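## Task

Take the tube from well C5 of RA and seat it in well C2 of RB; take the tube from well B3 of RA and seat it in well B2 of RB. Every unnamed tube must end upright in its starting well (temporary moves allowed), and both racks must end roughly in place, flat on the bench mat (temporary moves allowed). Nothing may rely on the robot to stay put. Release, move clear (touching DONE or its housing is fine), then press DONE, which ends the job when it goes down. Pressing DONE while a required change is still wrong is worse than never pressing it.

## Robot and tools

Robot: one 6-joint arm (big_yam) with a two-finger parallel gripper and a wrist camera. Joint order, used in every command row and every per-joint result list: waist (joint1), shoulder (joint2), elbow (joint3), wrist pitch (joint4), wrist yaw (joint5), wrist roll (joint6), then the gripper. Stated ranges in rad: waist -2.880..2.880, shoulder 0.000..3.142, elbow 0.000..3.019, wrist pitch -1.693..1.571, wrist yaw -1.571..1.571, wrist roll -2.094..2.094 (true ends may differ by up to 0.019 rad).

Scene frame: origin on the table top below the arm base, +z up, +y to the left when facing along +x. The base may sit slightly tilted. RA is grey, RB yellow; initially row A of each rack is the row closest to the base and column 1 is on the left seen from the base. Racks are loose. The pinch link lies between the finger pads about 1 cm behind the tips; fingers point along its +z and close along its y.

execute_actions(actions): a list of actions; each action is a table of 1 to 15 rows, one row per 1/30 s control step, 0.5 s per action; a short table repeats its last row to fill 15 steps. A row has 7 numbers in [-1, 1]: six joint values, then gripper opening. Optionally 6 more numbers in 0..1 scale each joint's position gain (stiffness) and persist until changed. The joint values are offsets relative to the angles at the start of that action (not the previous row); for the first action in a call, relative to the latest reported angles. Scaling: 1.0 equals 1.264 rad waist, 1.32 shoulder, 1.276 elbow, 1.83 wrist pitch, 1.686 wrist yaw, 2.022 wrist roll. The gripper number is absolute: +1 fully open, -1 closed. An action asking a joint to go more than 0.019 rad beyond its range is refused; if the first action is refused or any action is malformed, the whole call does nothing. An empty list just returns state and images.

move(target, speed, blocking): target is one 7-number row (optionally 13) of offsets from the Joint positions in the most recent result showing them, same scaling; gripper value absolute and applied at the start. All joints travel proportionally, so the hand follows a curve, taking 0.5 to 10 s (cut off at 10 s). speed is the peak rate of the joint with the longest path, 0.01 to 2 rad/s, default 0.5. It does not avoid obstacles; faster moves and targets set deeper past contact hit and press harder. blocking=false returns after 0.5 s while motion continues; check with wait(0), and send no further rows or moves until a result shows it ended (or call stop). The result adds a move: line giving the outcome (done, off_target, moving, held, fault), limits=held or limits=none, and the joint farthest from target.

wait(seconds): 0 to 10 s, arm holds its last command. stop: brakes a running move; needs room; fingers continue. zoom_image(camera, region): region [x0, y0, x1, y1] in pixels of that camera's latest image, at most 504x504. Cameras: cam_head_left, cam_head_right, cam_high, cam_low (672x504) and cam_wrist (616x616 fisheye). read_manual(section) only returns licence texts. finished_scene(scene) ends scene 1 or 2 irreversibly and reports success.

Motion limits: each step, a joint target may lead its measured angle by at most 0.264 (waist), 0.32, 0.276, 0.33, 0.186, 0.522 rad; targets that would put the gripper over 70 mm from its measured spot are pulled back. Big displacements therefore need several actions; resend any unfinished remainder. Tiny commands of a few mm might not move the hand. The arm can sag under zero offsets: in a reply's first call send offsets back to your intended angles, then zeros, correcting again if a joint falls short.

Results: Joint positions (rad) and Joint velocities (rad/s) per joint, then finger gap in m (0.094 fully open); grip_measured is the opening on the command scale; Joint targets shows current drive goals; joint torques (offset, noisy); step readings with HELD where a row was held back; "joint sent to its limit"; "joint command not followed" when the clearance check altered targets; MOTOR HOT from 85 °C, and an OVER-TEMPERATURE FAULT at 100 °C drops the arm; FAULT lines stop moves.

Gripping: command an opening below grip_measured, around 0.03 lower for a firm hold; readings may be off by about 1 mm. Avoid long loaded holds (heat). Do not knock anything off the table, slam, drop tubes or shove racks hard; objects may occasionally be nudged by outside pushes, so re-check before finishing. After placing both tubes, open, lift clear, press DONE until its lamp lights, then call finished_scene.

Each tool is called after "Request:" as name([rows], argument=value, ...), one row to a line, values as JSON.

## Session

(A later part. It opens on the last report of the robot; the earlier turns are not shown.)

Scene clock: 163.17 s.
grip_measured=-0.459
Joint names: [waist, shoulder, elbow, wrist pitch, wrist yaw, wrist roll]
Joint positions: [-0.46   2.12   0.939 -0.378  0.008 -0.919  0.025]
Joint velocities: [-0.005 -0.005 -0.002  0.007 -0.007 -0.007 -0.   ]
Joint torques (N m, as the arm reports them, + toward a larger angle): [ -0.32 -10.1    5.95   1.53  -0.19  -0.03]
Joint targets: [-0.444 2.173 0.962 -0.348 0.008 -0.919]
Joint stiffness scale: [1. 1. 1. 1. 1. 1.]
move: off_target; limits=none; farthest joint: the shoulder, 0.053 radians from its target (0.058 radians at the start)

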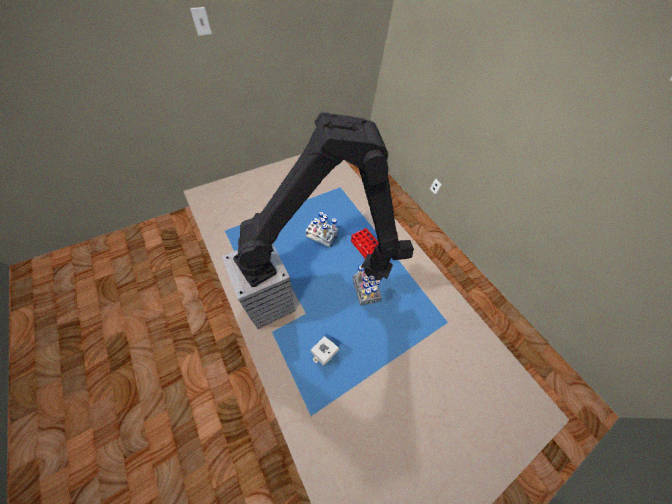

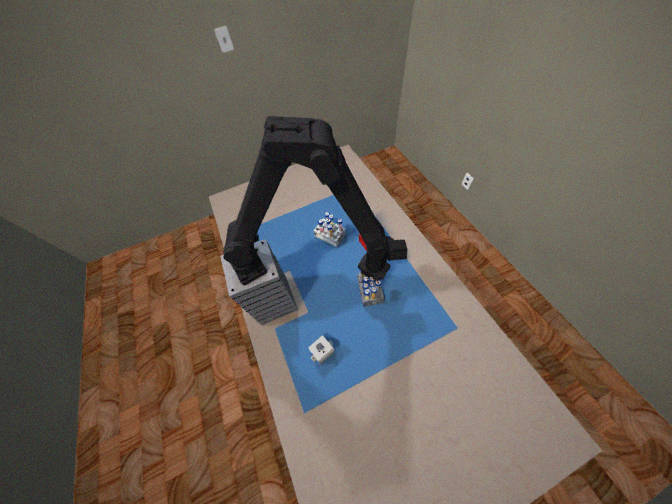

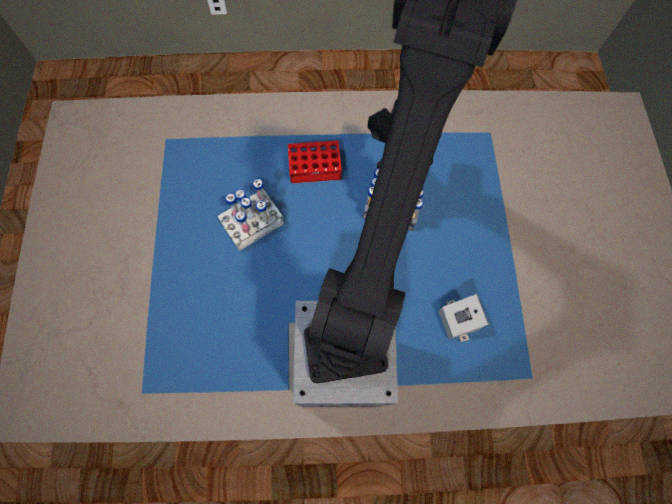

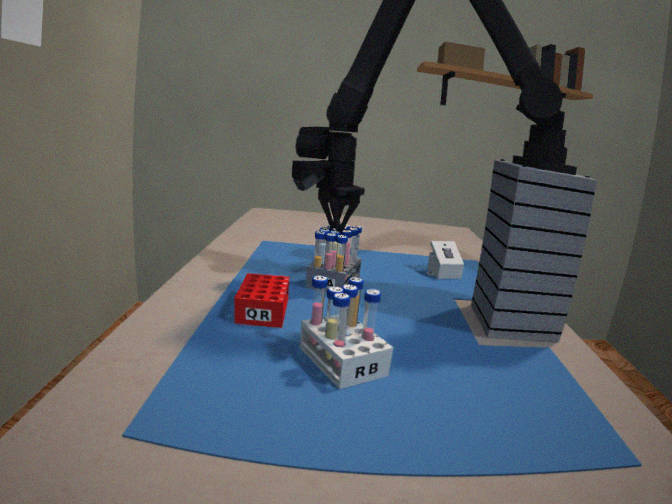

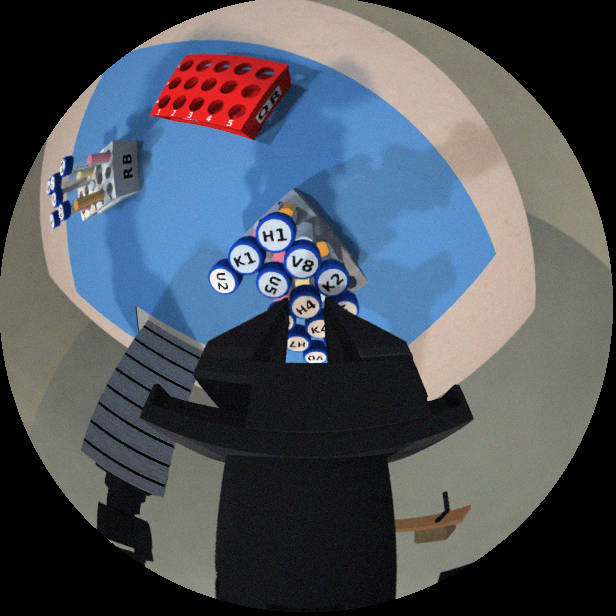

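Request:
move(target=[0.02,-0.02,0,-0.021,0,0,-0.46], speed=0.05)

Request:
zoom_image(camera="cam_wrist", region=[236,240,376,370])

Scene clock: 171.60 s.
grip_measured=-0.459
Joint names: [waist, shoulder, elbow, wrist pitch, wrist yaw, wrist roll]
Joint positions: [-0.447  2.11   0.939 -0.401  0.008 -0.919  0.025]
Joint velocities: [-0.015 -0.015 -0.017 -0.012  0.022 -0.037  0.001]
Joint torques (N m, as the arm reports them, + toward a larger angle): [ -1.11 -15.89   4.15  -0.02  -0.19  -0.03]
Joint targets: [-0.434 2.094 0.939 -0.416 0.008 -0.919]
Joint stiffness scale: [1. 1. 1. 1. 1. 1.]
move: done; limits=none; farthest joint: the shoulder, 0.016 radians from its target (0.026 radians at the start)

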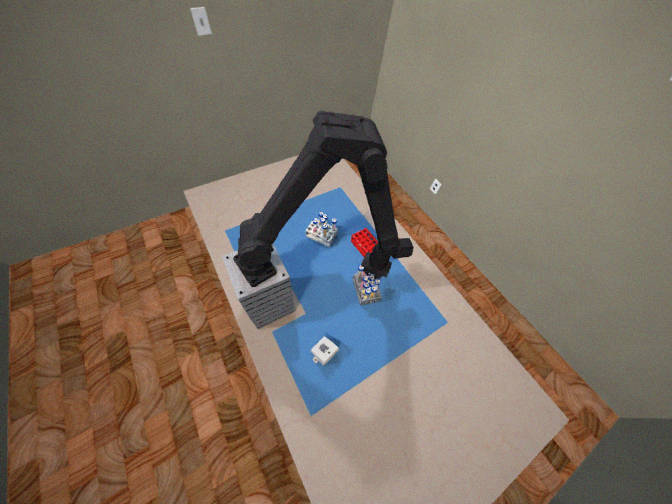

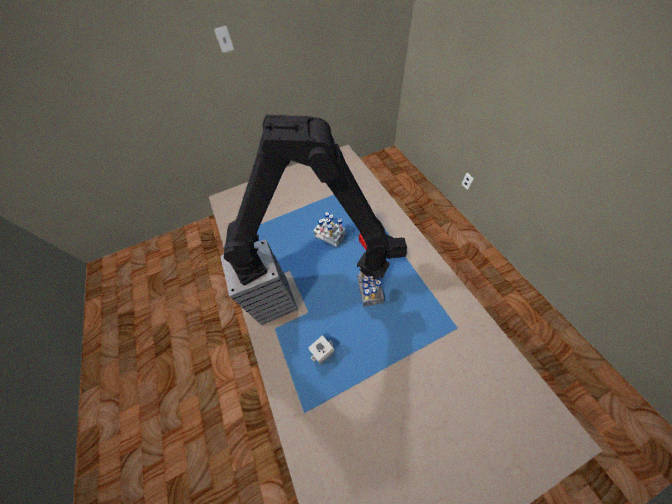

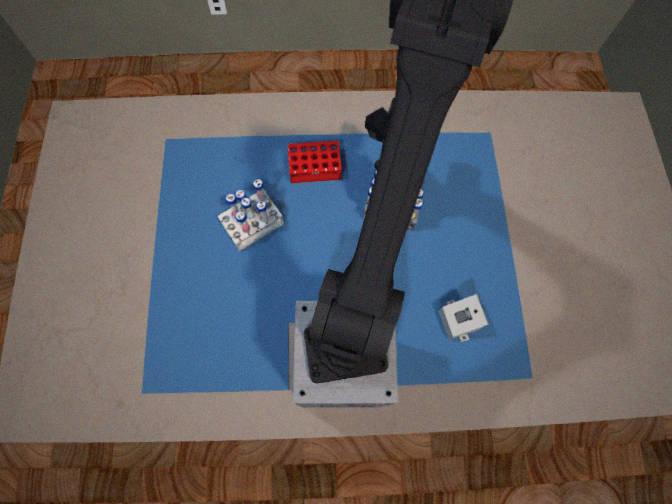

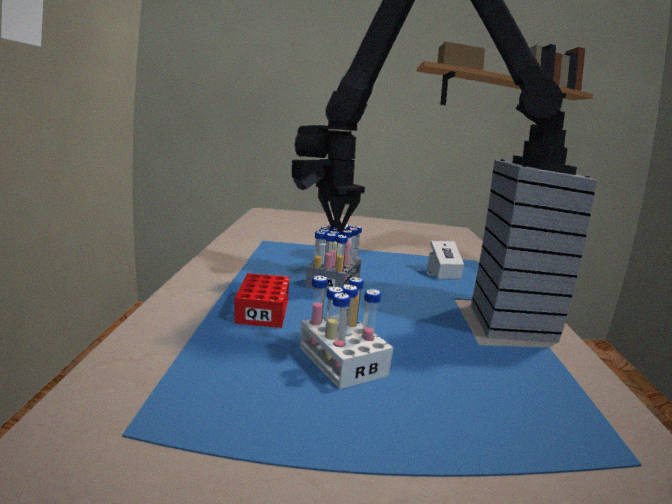

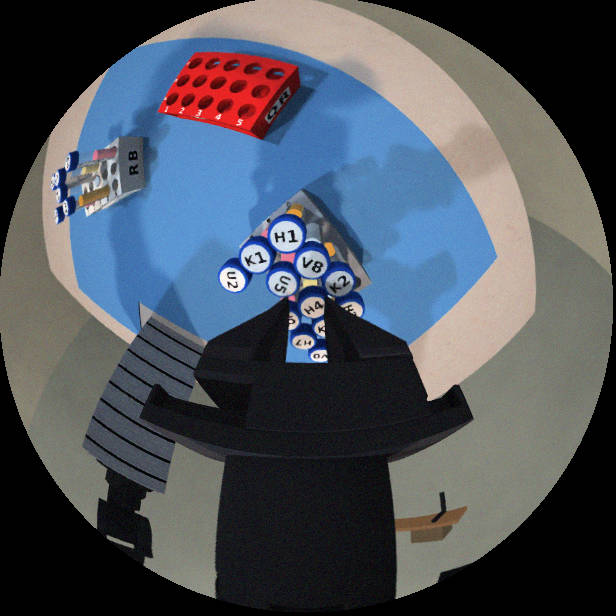

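Region (236, 240, 376, 370) of cam_wrist's 616x616 image, scaled by 3.600, with more detail than that image has; it fills the top 468 rows of this view, and the rest is white.

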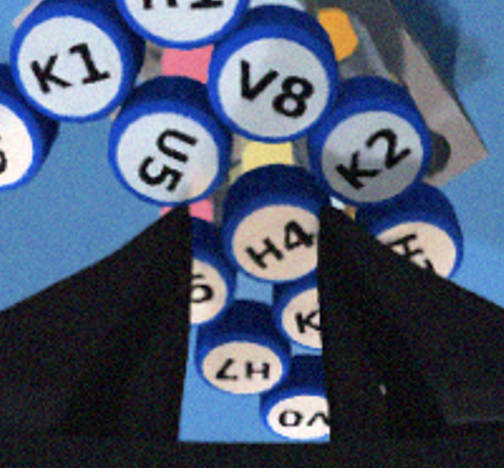

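Request:
move(target=[0,0,0.03,0,0,0,-0.49], speed=0.04)

Request:
zoom_image(camera="cam_wrist", region=[236,240,376,370])

Scene clock: 180.47 s.
grip_measured=-0.488
Joint names: [waist, shoulder, elbow, wrist pitch, wrist yaw, wrist roll]
Joint positions: [-0.447  2.11   0.955 -0.402  0.008 -0.919  0.024]
Joint velocities: [-0.015 -0.015 -0.017 -0.012  0.007 -0.081 -0.   ]
Joint torques (N m, as the arm reports them, + toward a larger angle): [ -2.25 -15.1    6.4    0.53  -0.2   -0.04]
Joint targets: [-0.447 2.110 0.978 -0.402 0.008 -0.919]
Joint stiffness scale: [1. 1. 1. 1. 1. 1.]
move: off_target; limits=none; farthest joint: the elbow, 0.023 radians from its target (0.038 radians at the start)

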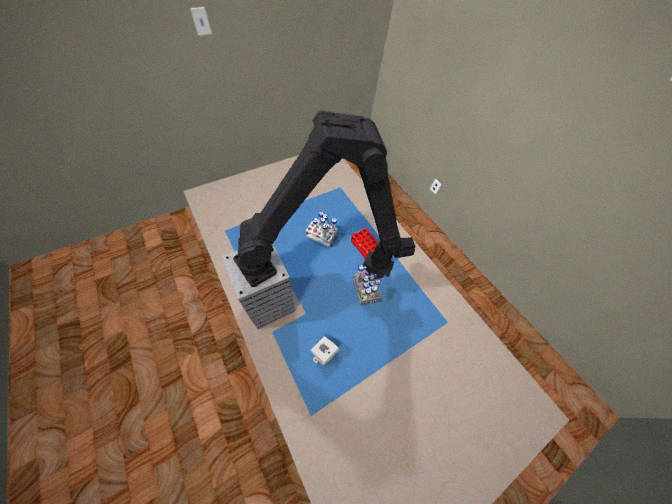

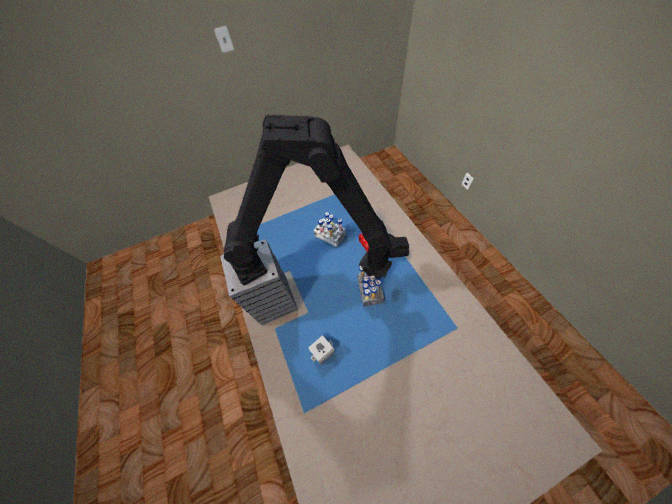

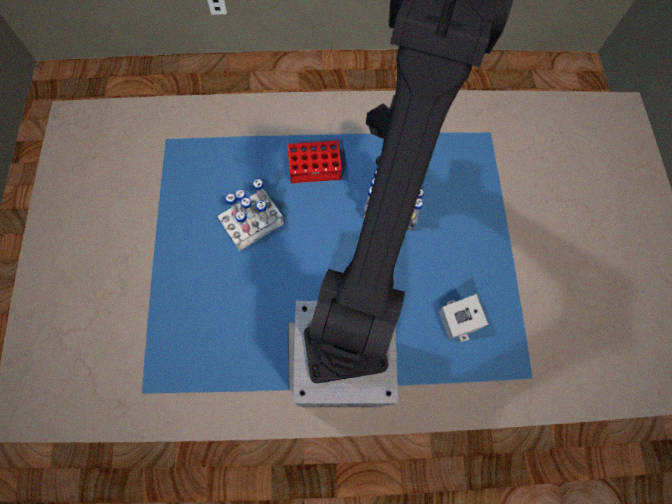

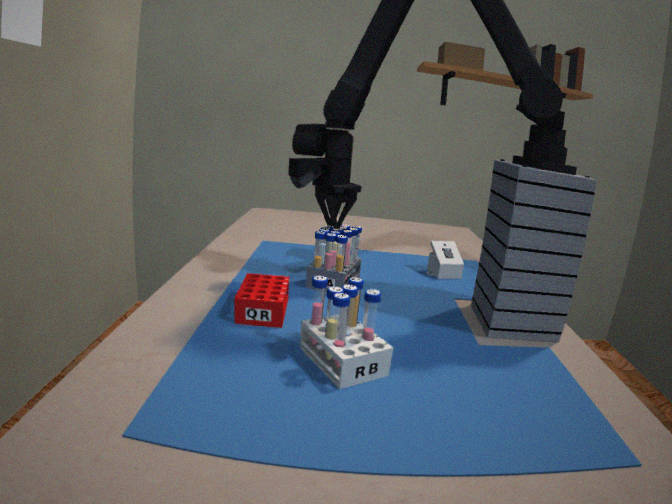

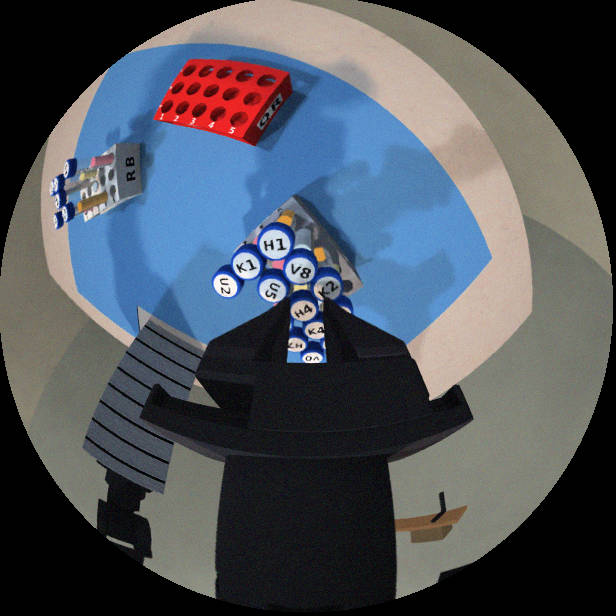

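Region (236, 240, 376, 370) of cam_wrist's 616x616 image, scaled by 3.600, with more detail than that image has; it fills the top 468 rows of this view, and the rest is white.

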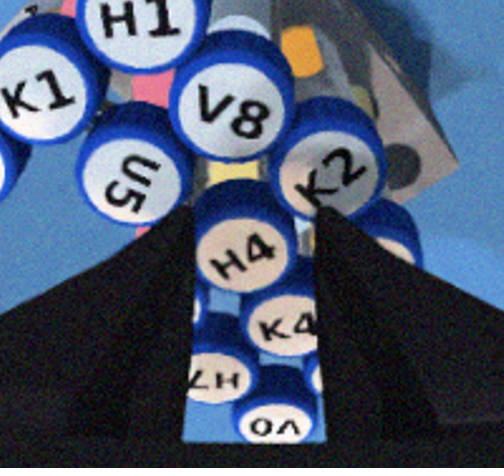

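Request:
execute_actions(actions=[])

Request:
move(target=[0,0.045,0,0.028,0,0,-0.49], speed=0.04)

Request:
zoom_image(camera="cam_wrist", region=[236,240,376,370])

Scene clock: 206.80 s.
grip_measured=-0.488
Joint names: [waist, shoulder, elbow, wrist pitch, wrist yaw, wrist roll]
Joint positions: [-0.447  2.11   0.955 -0.402  0.008 -0.919  0.024]
Joint velocities: [-0.005 -0.015 -0.012 -0.012  0.007 -0.081 -0.   ]
Joint torques (N m, as the arm reports them, + toward a larger angle): [ -2.65 -14.78   6.14   0.58  -0.23   0.04]
Joint targets: [-0.447 2.110 0.978 -0.402 0.008 -0.919]
Joint stiffness scale: [1. 1. 1. 1. 1. 1.]

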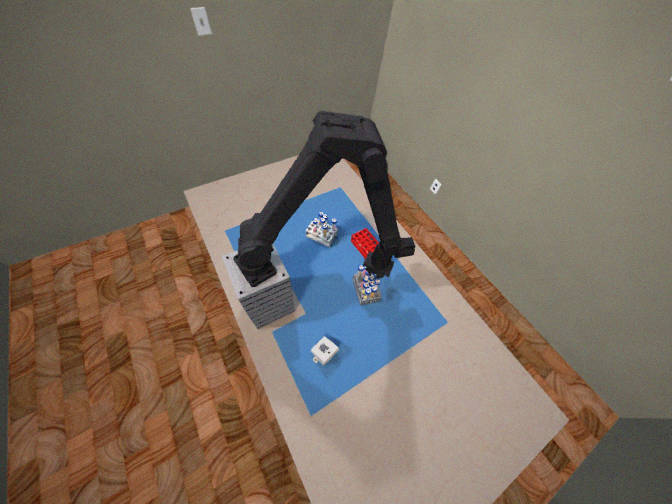

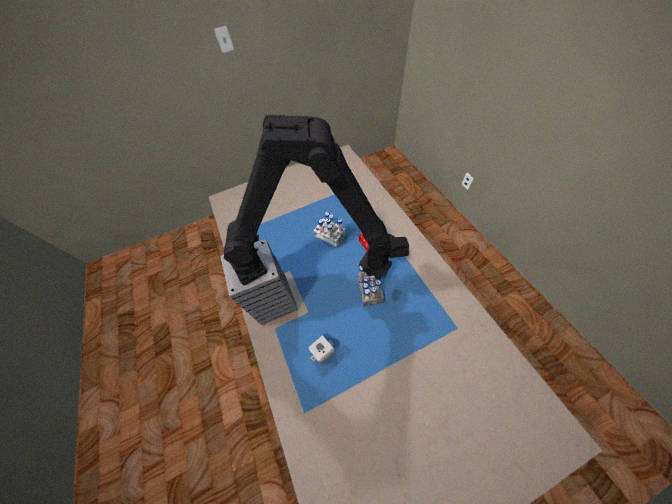

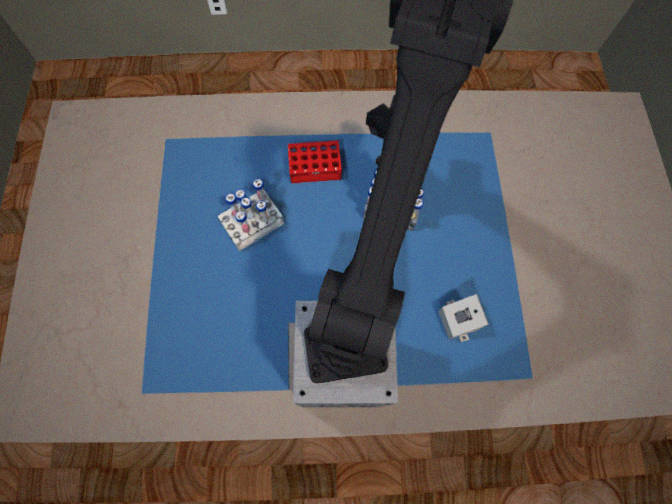

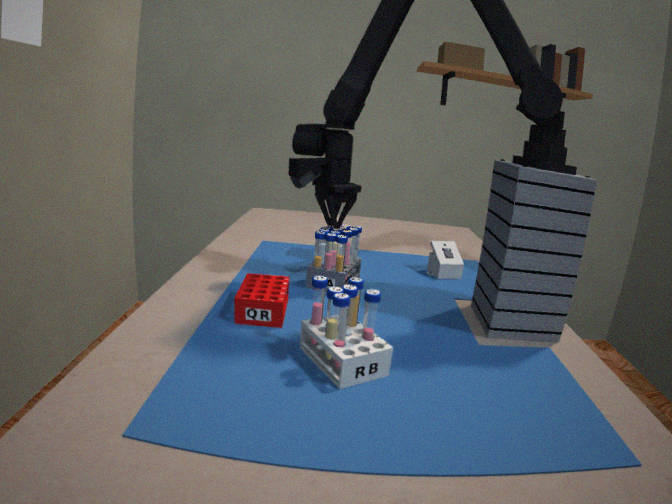

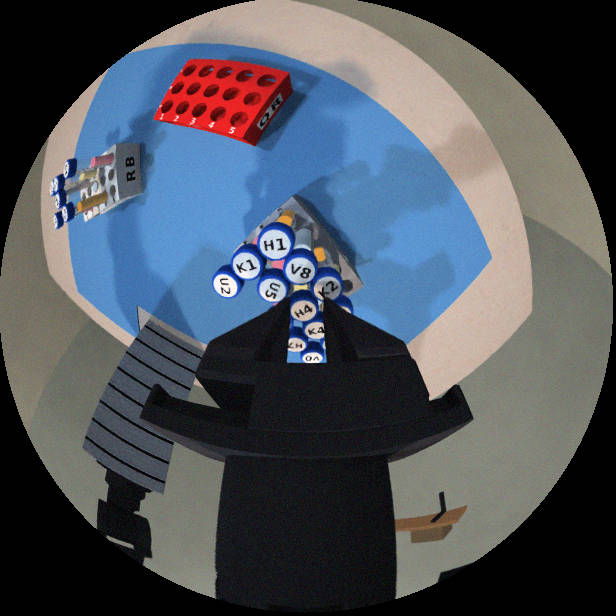

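Scene clock: 208.50 s.
grip_measured=-0.489
Joint names: [waist, shoulder, elbow, wrist pitch, wrist yaw, wrist roll]
Joint positions: [-0.447  2.122  0.955 -0.375  0.008 -0.919  0.024]
Joint velocities: [-0.015 -0.015  0.007 -0.002 -0.037 -0.007 -0.001]
Joint torques (N m, as the arm reports them, + toward a larger angle): [ -2.32 -11.49   4.16   1.42  -0.19  -0.05]
Joint targets: [-0.447 2.169 0.955 -0.350 0.008 -0.919]
Joint stiffness scale: [1. 1. 1. 1. 1. 1.]
move: off_target; limits=none; farthest joint: the shoulder, 0.048 radians from its target (0.059 radians at the start)

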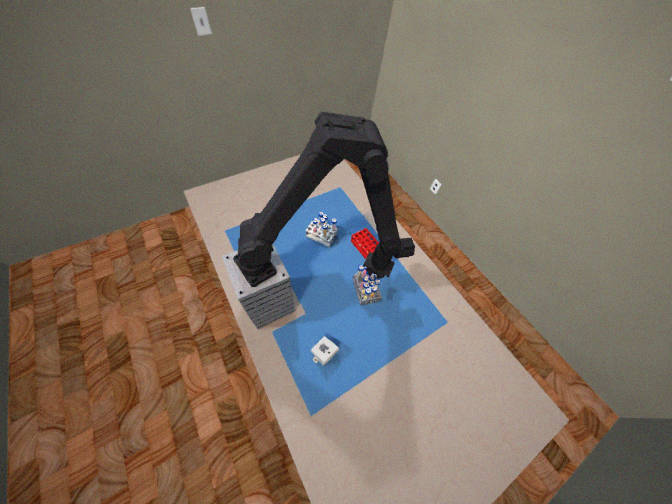

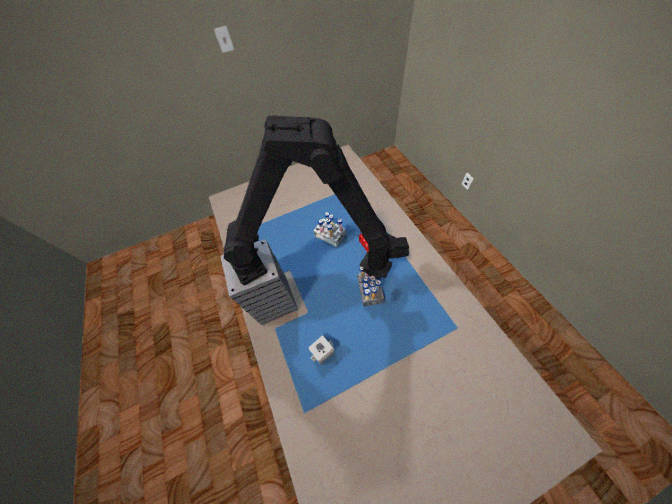

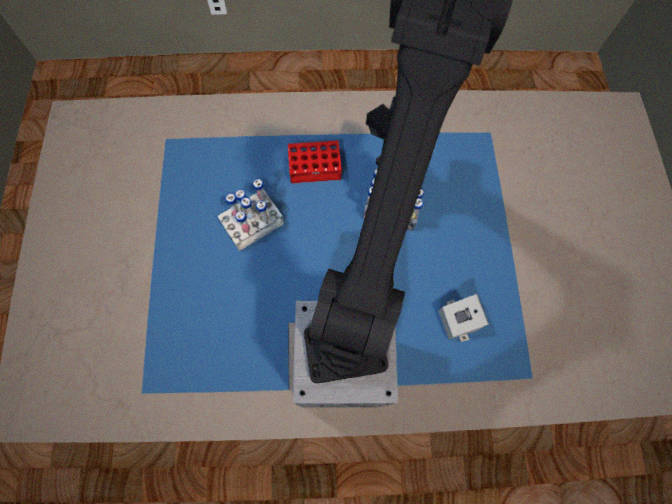

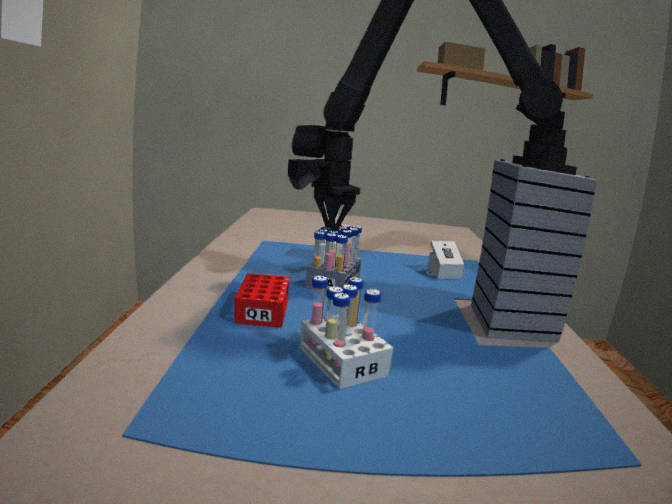

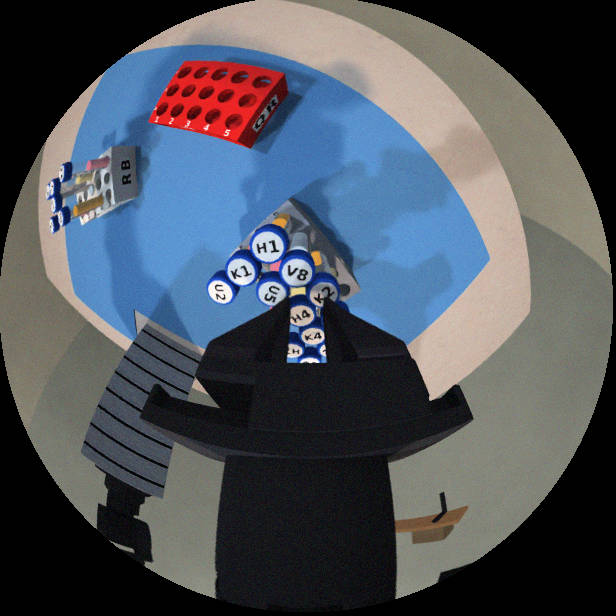

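Region (236, 240, 376, 370) of cam_wrist's 616x616 image, scaled by 3.600, with more detail than that image has; it fills the top 468 rows of this view, and the rest is white.

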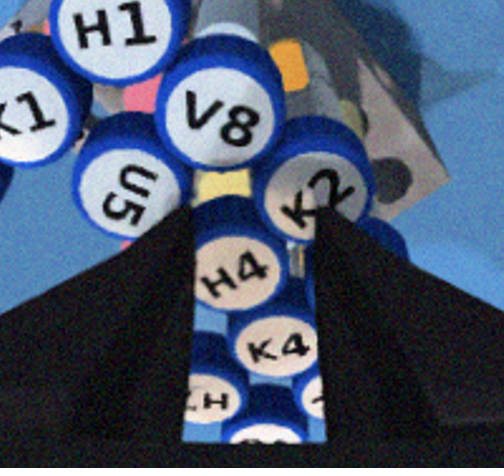

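Request:
move(target=[0,-0.022,0.015,-0.024,0,0,-0.48], speed=0.05)

Request:
zoom_image(camera="cam_wrist", region=[236,240,376,370])

Request:
move(target=[0,0.05,0.015,0.0,0,0,-0.48], speed=0.04)

Request:
zoom_image(camera="cam_wrist", region=[236,240,376,370])

Scene clock: 218.97 s.
grip_measured=-0.481
Joint names: [waist, shoulder, elbow, wrist pitch, wrist yaw, wrist roll]
Joint positions: [-0.447  2.109  0.955 -0.404  0.008 -0.919  0.024]
Joint velocities: [ 0.005 -0.005 -0.002 -0.017  0.037  0.037 -0.   ]
Joint torques (N m, as the arm reports them, + toward a larger angle): [ -2.07 -15.64   5.79  -0.13  -0.19   0.01]
Joint targets: [-0.447 2.093 0.974 -0.419 0.008 -0.919]
Joint stiffness scale: [1. 1. 1. 1. 1. 1.]
move: done; limits=none; farthest joint: the elbow, 0.019 radians from its target (0.019 radians at the start)

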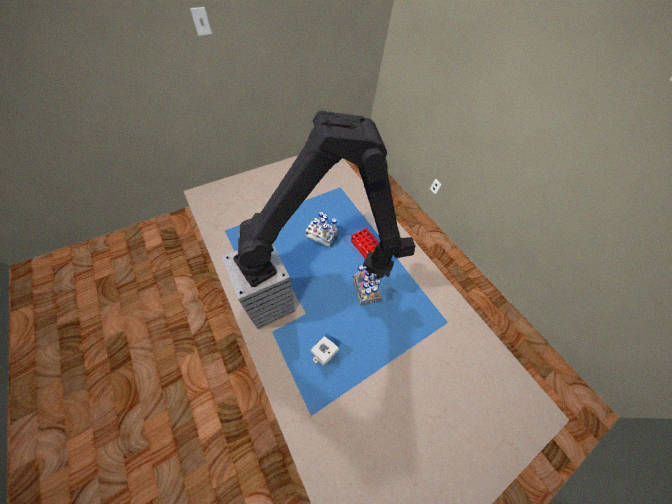

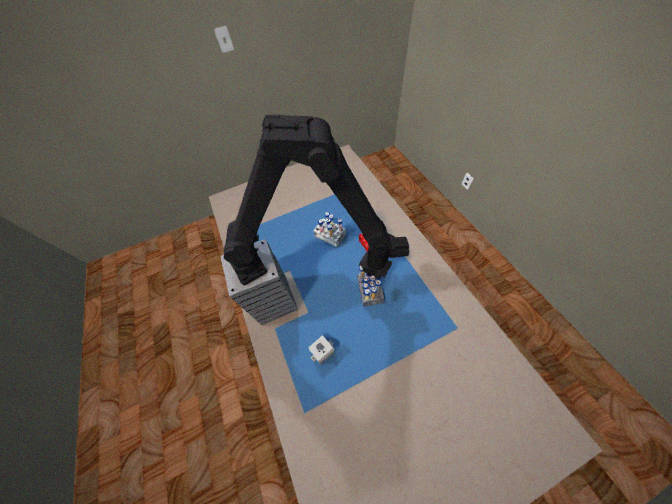

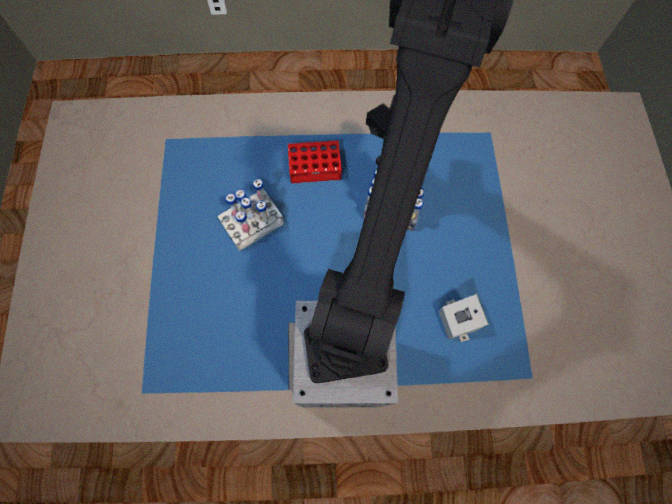

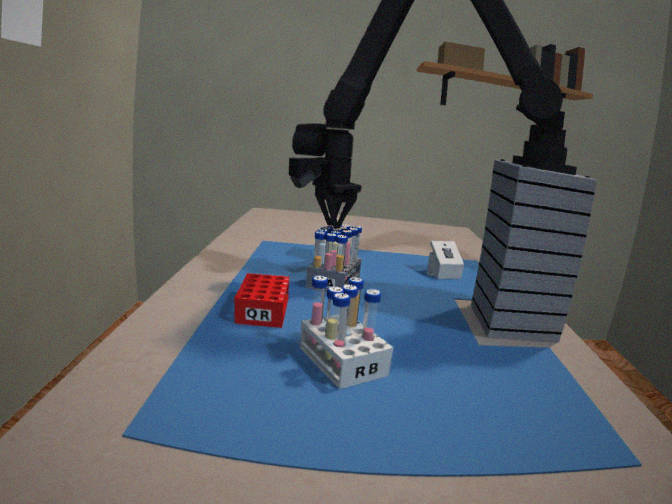

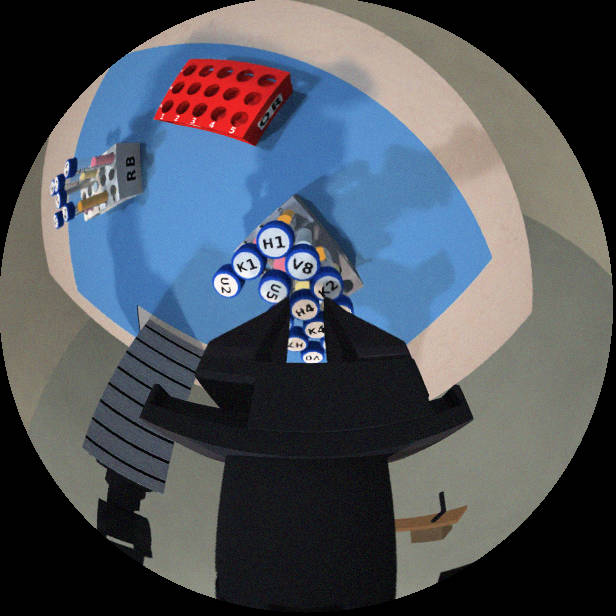

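Region (236, 240, 376, 370) of cam_wrist's 616x616 image, scaled by 3.600, with more detail than that image has; it fills the top 468 rows of this view, and the rest is white.

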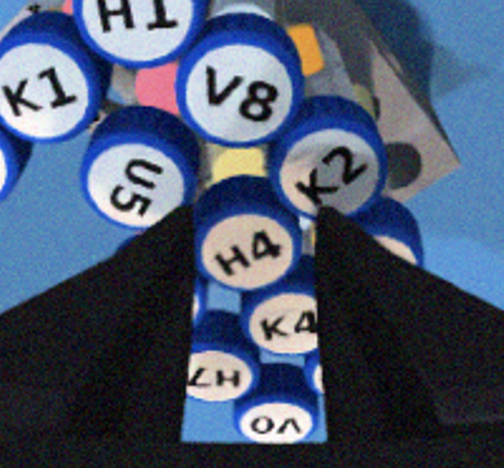

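Scene clock: 220.83 s.
grip_measured=-0.481
Joint names: [waist, shoulder, elbow, wrist pitch, wrist yaw, wrist roll]
Joint positions: [-0.447  2.123  0.957 -0.404  0.009 -0.919  0.024]
Joint velocities: [-0.024 -0.024 -0.017  0.007 -0.007  0.037 -0.001]
Joint torques (N m, as the arm reports them, + toward a larger angle): [ -2.53 -10.28   5.5    0.49  -0.24   0.02]
Joint targets: [-0.447 2.175 0.974 -0.404 0.008 -0.919]
Joint stiffness scale: [1. 1. 1. 1. 1. 1.]
move: off_target; limits=none; farthest joint: the shoulder, 0.052 radians from its target (0.066 radians at the start)

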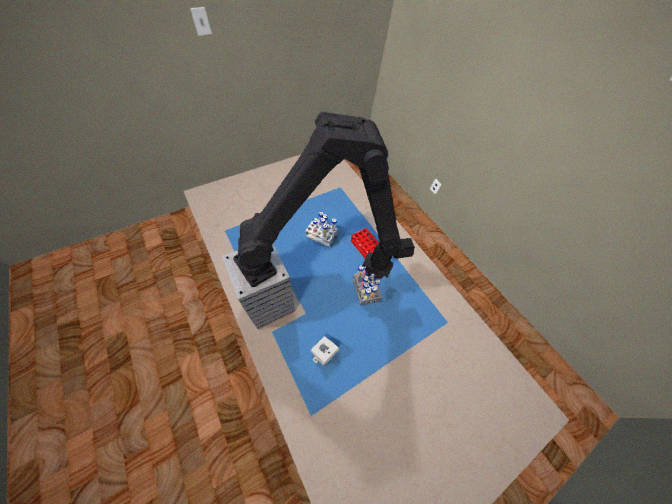

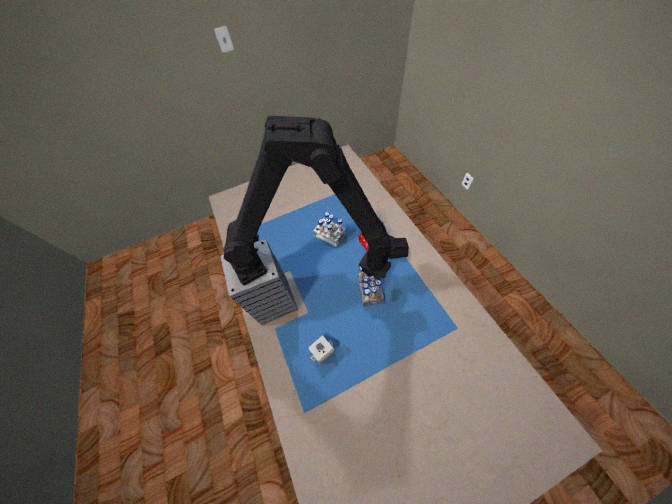

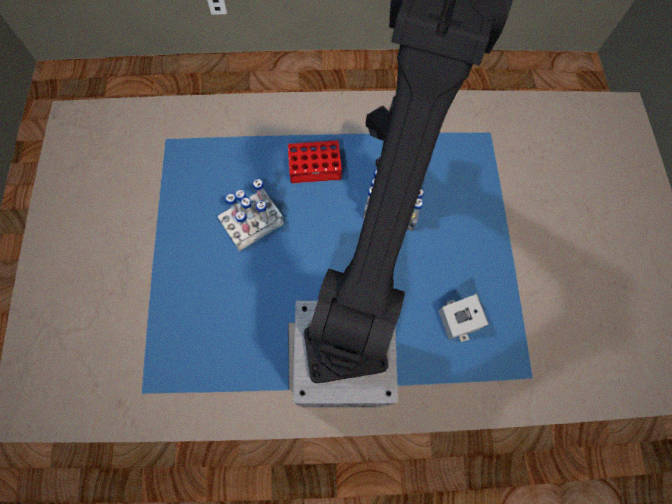

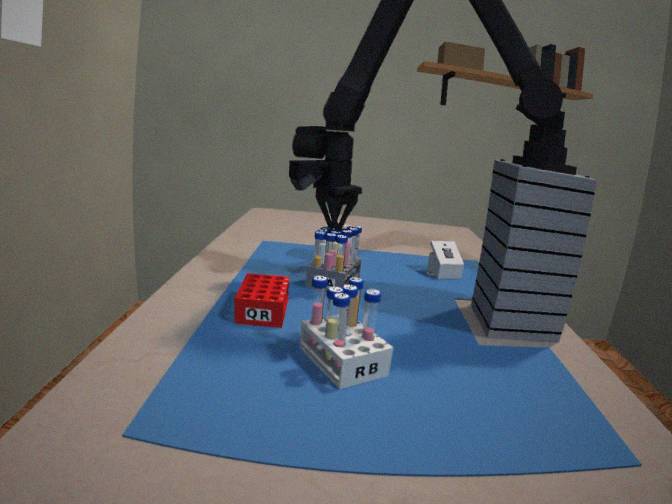

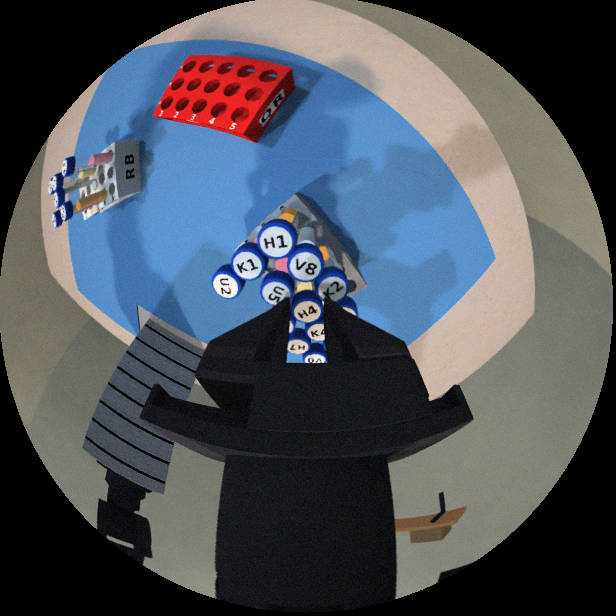

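Region (236, 240, 376, 370) of cam_wrist's 616x616 image, scaled by 3.600, with more detail than that image has; it fills the top 468 rows of this view, and the rest is white.

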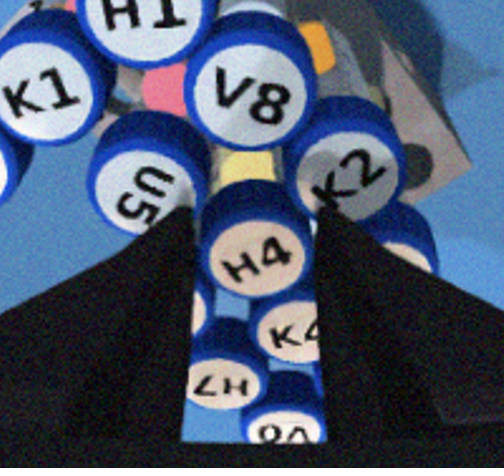

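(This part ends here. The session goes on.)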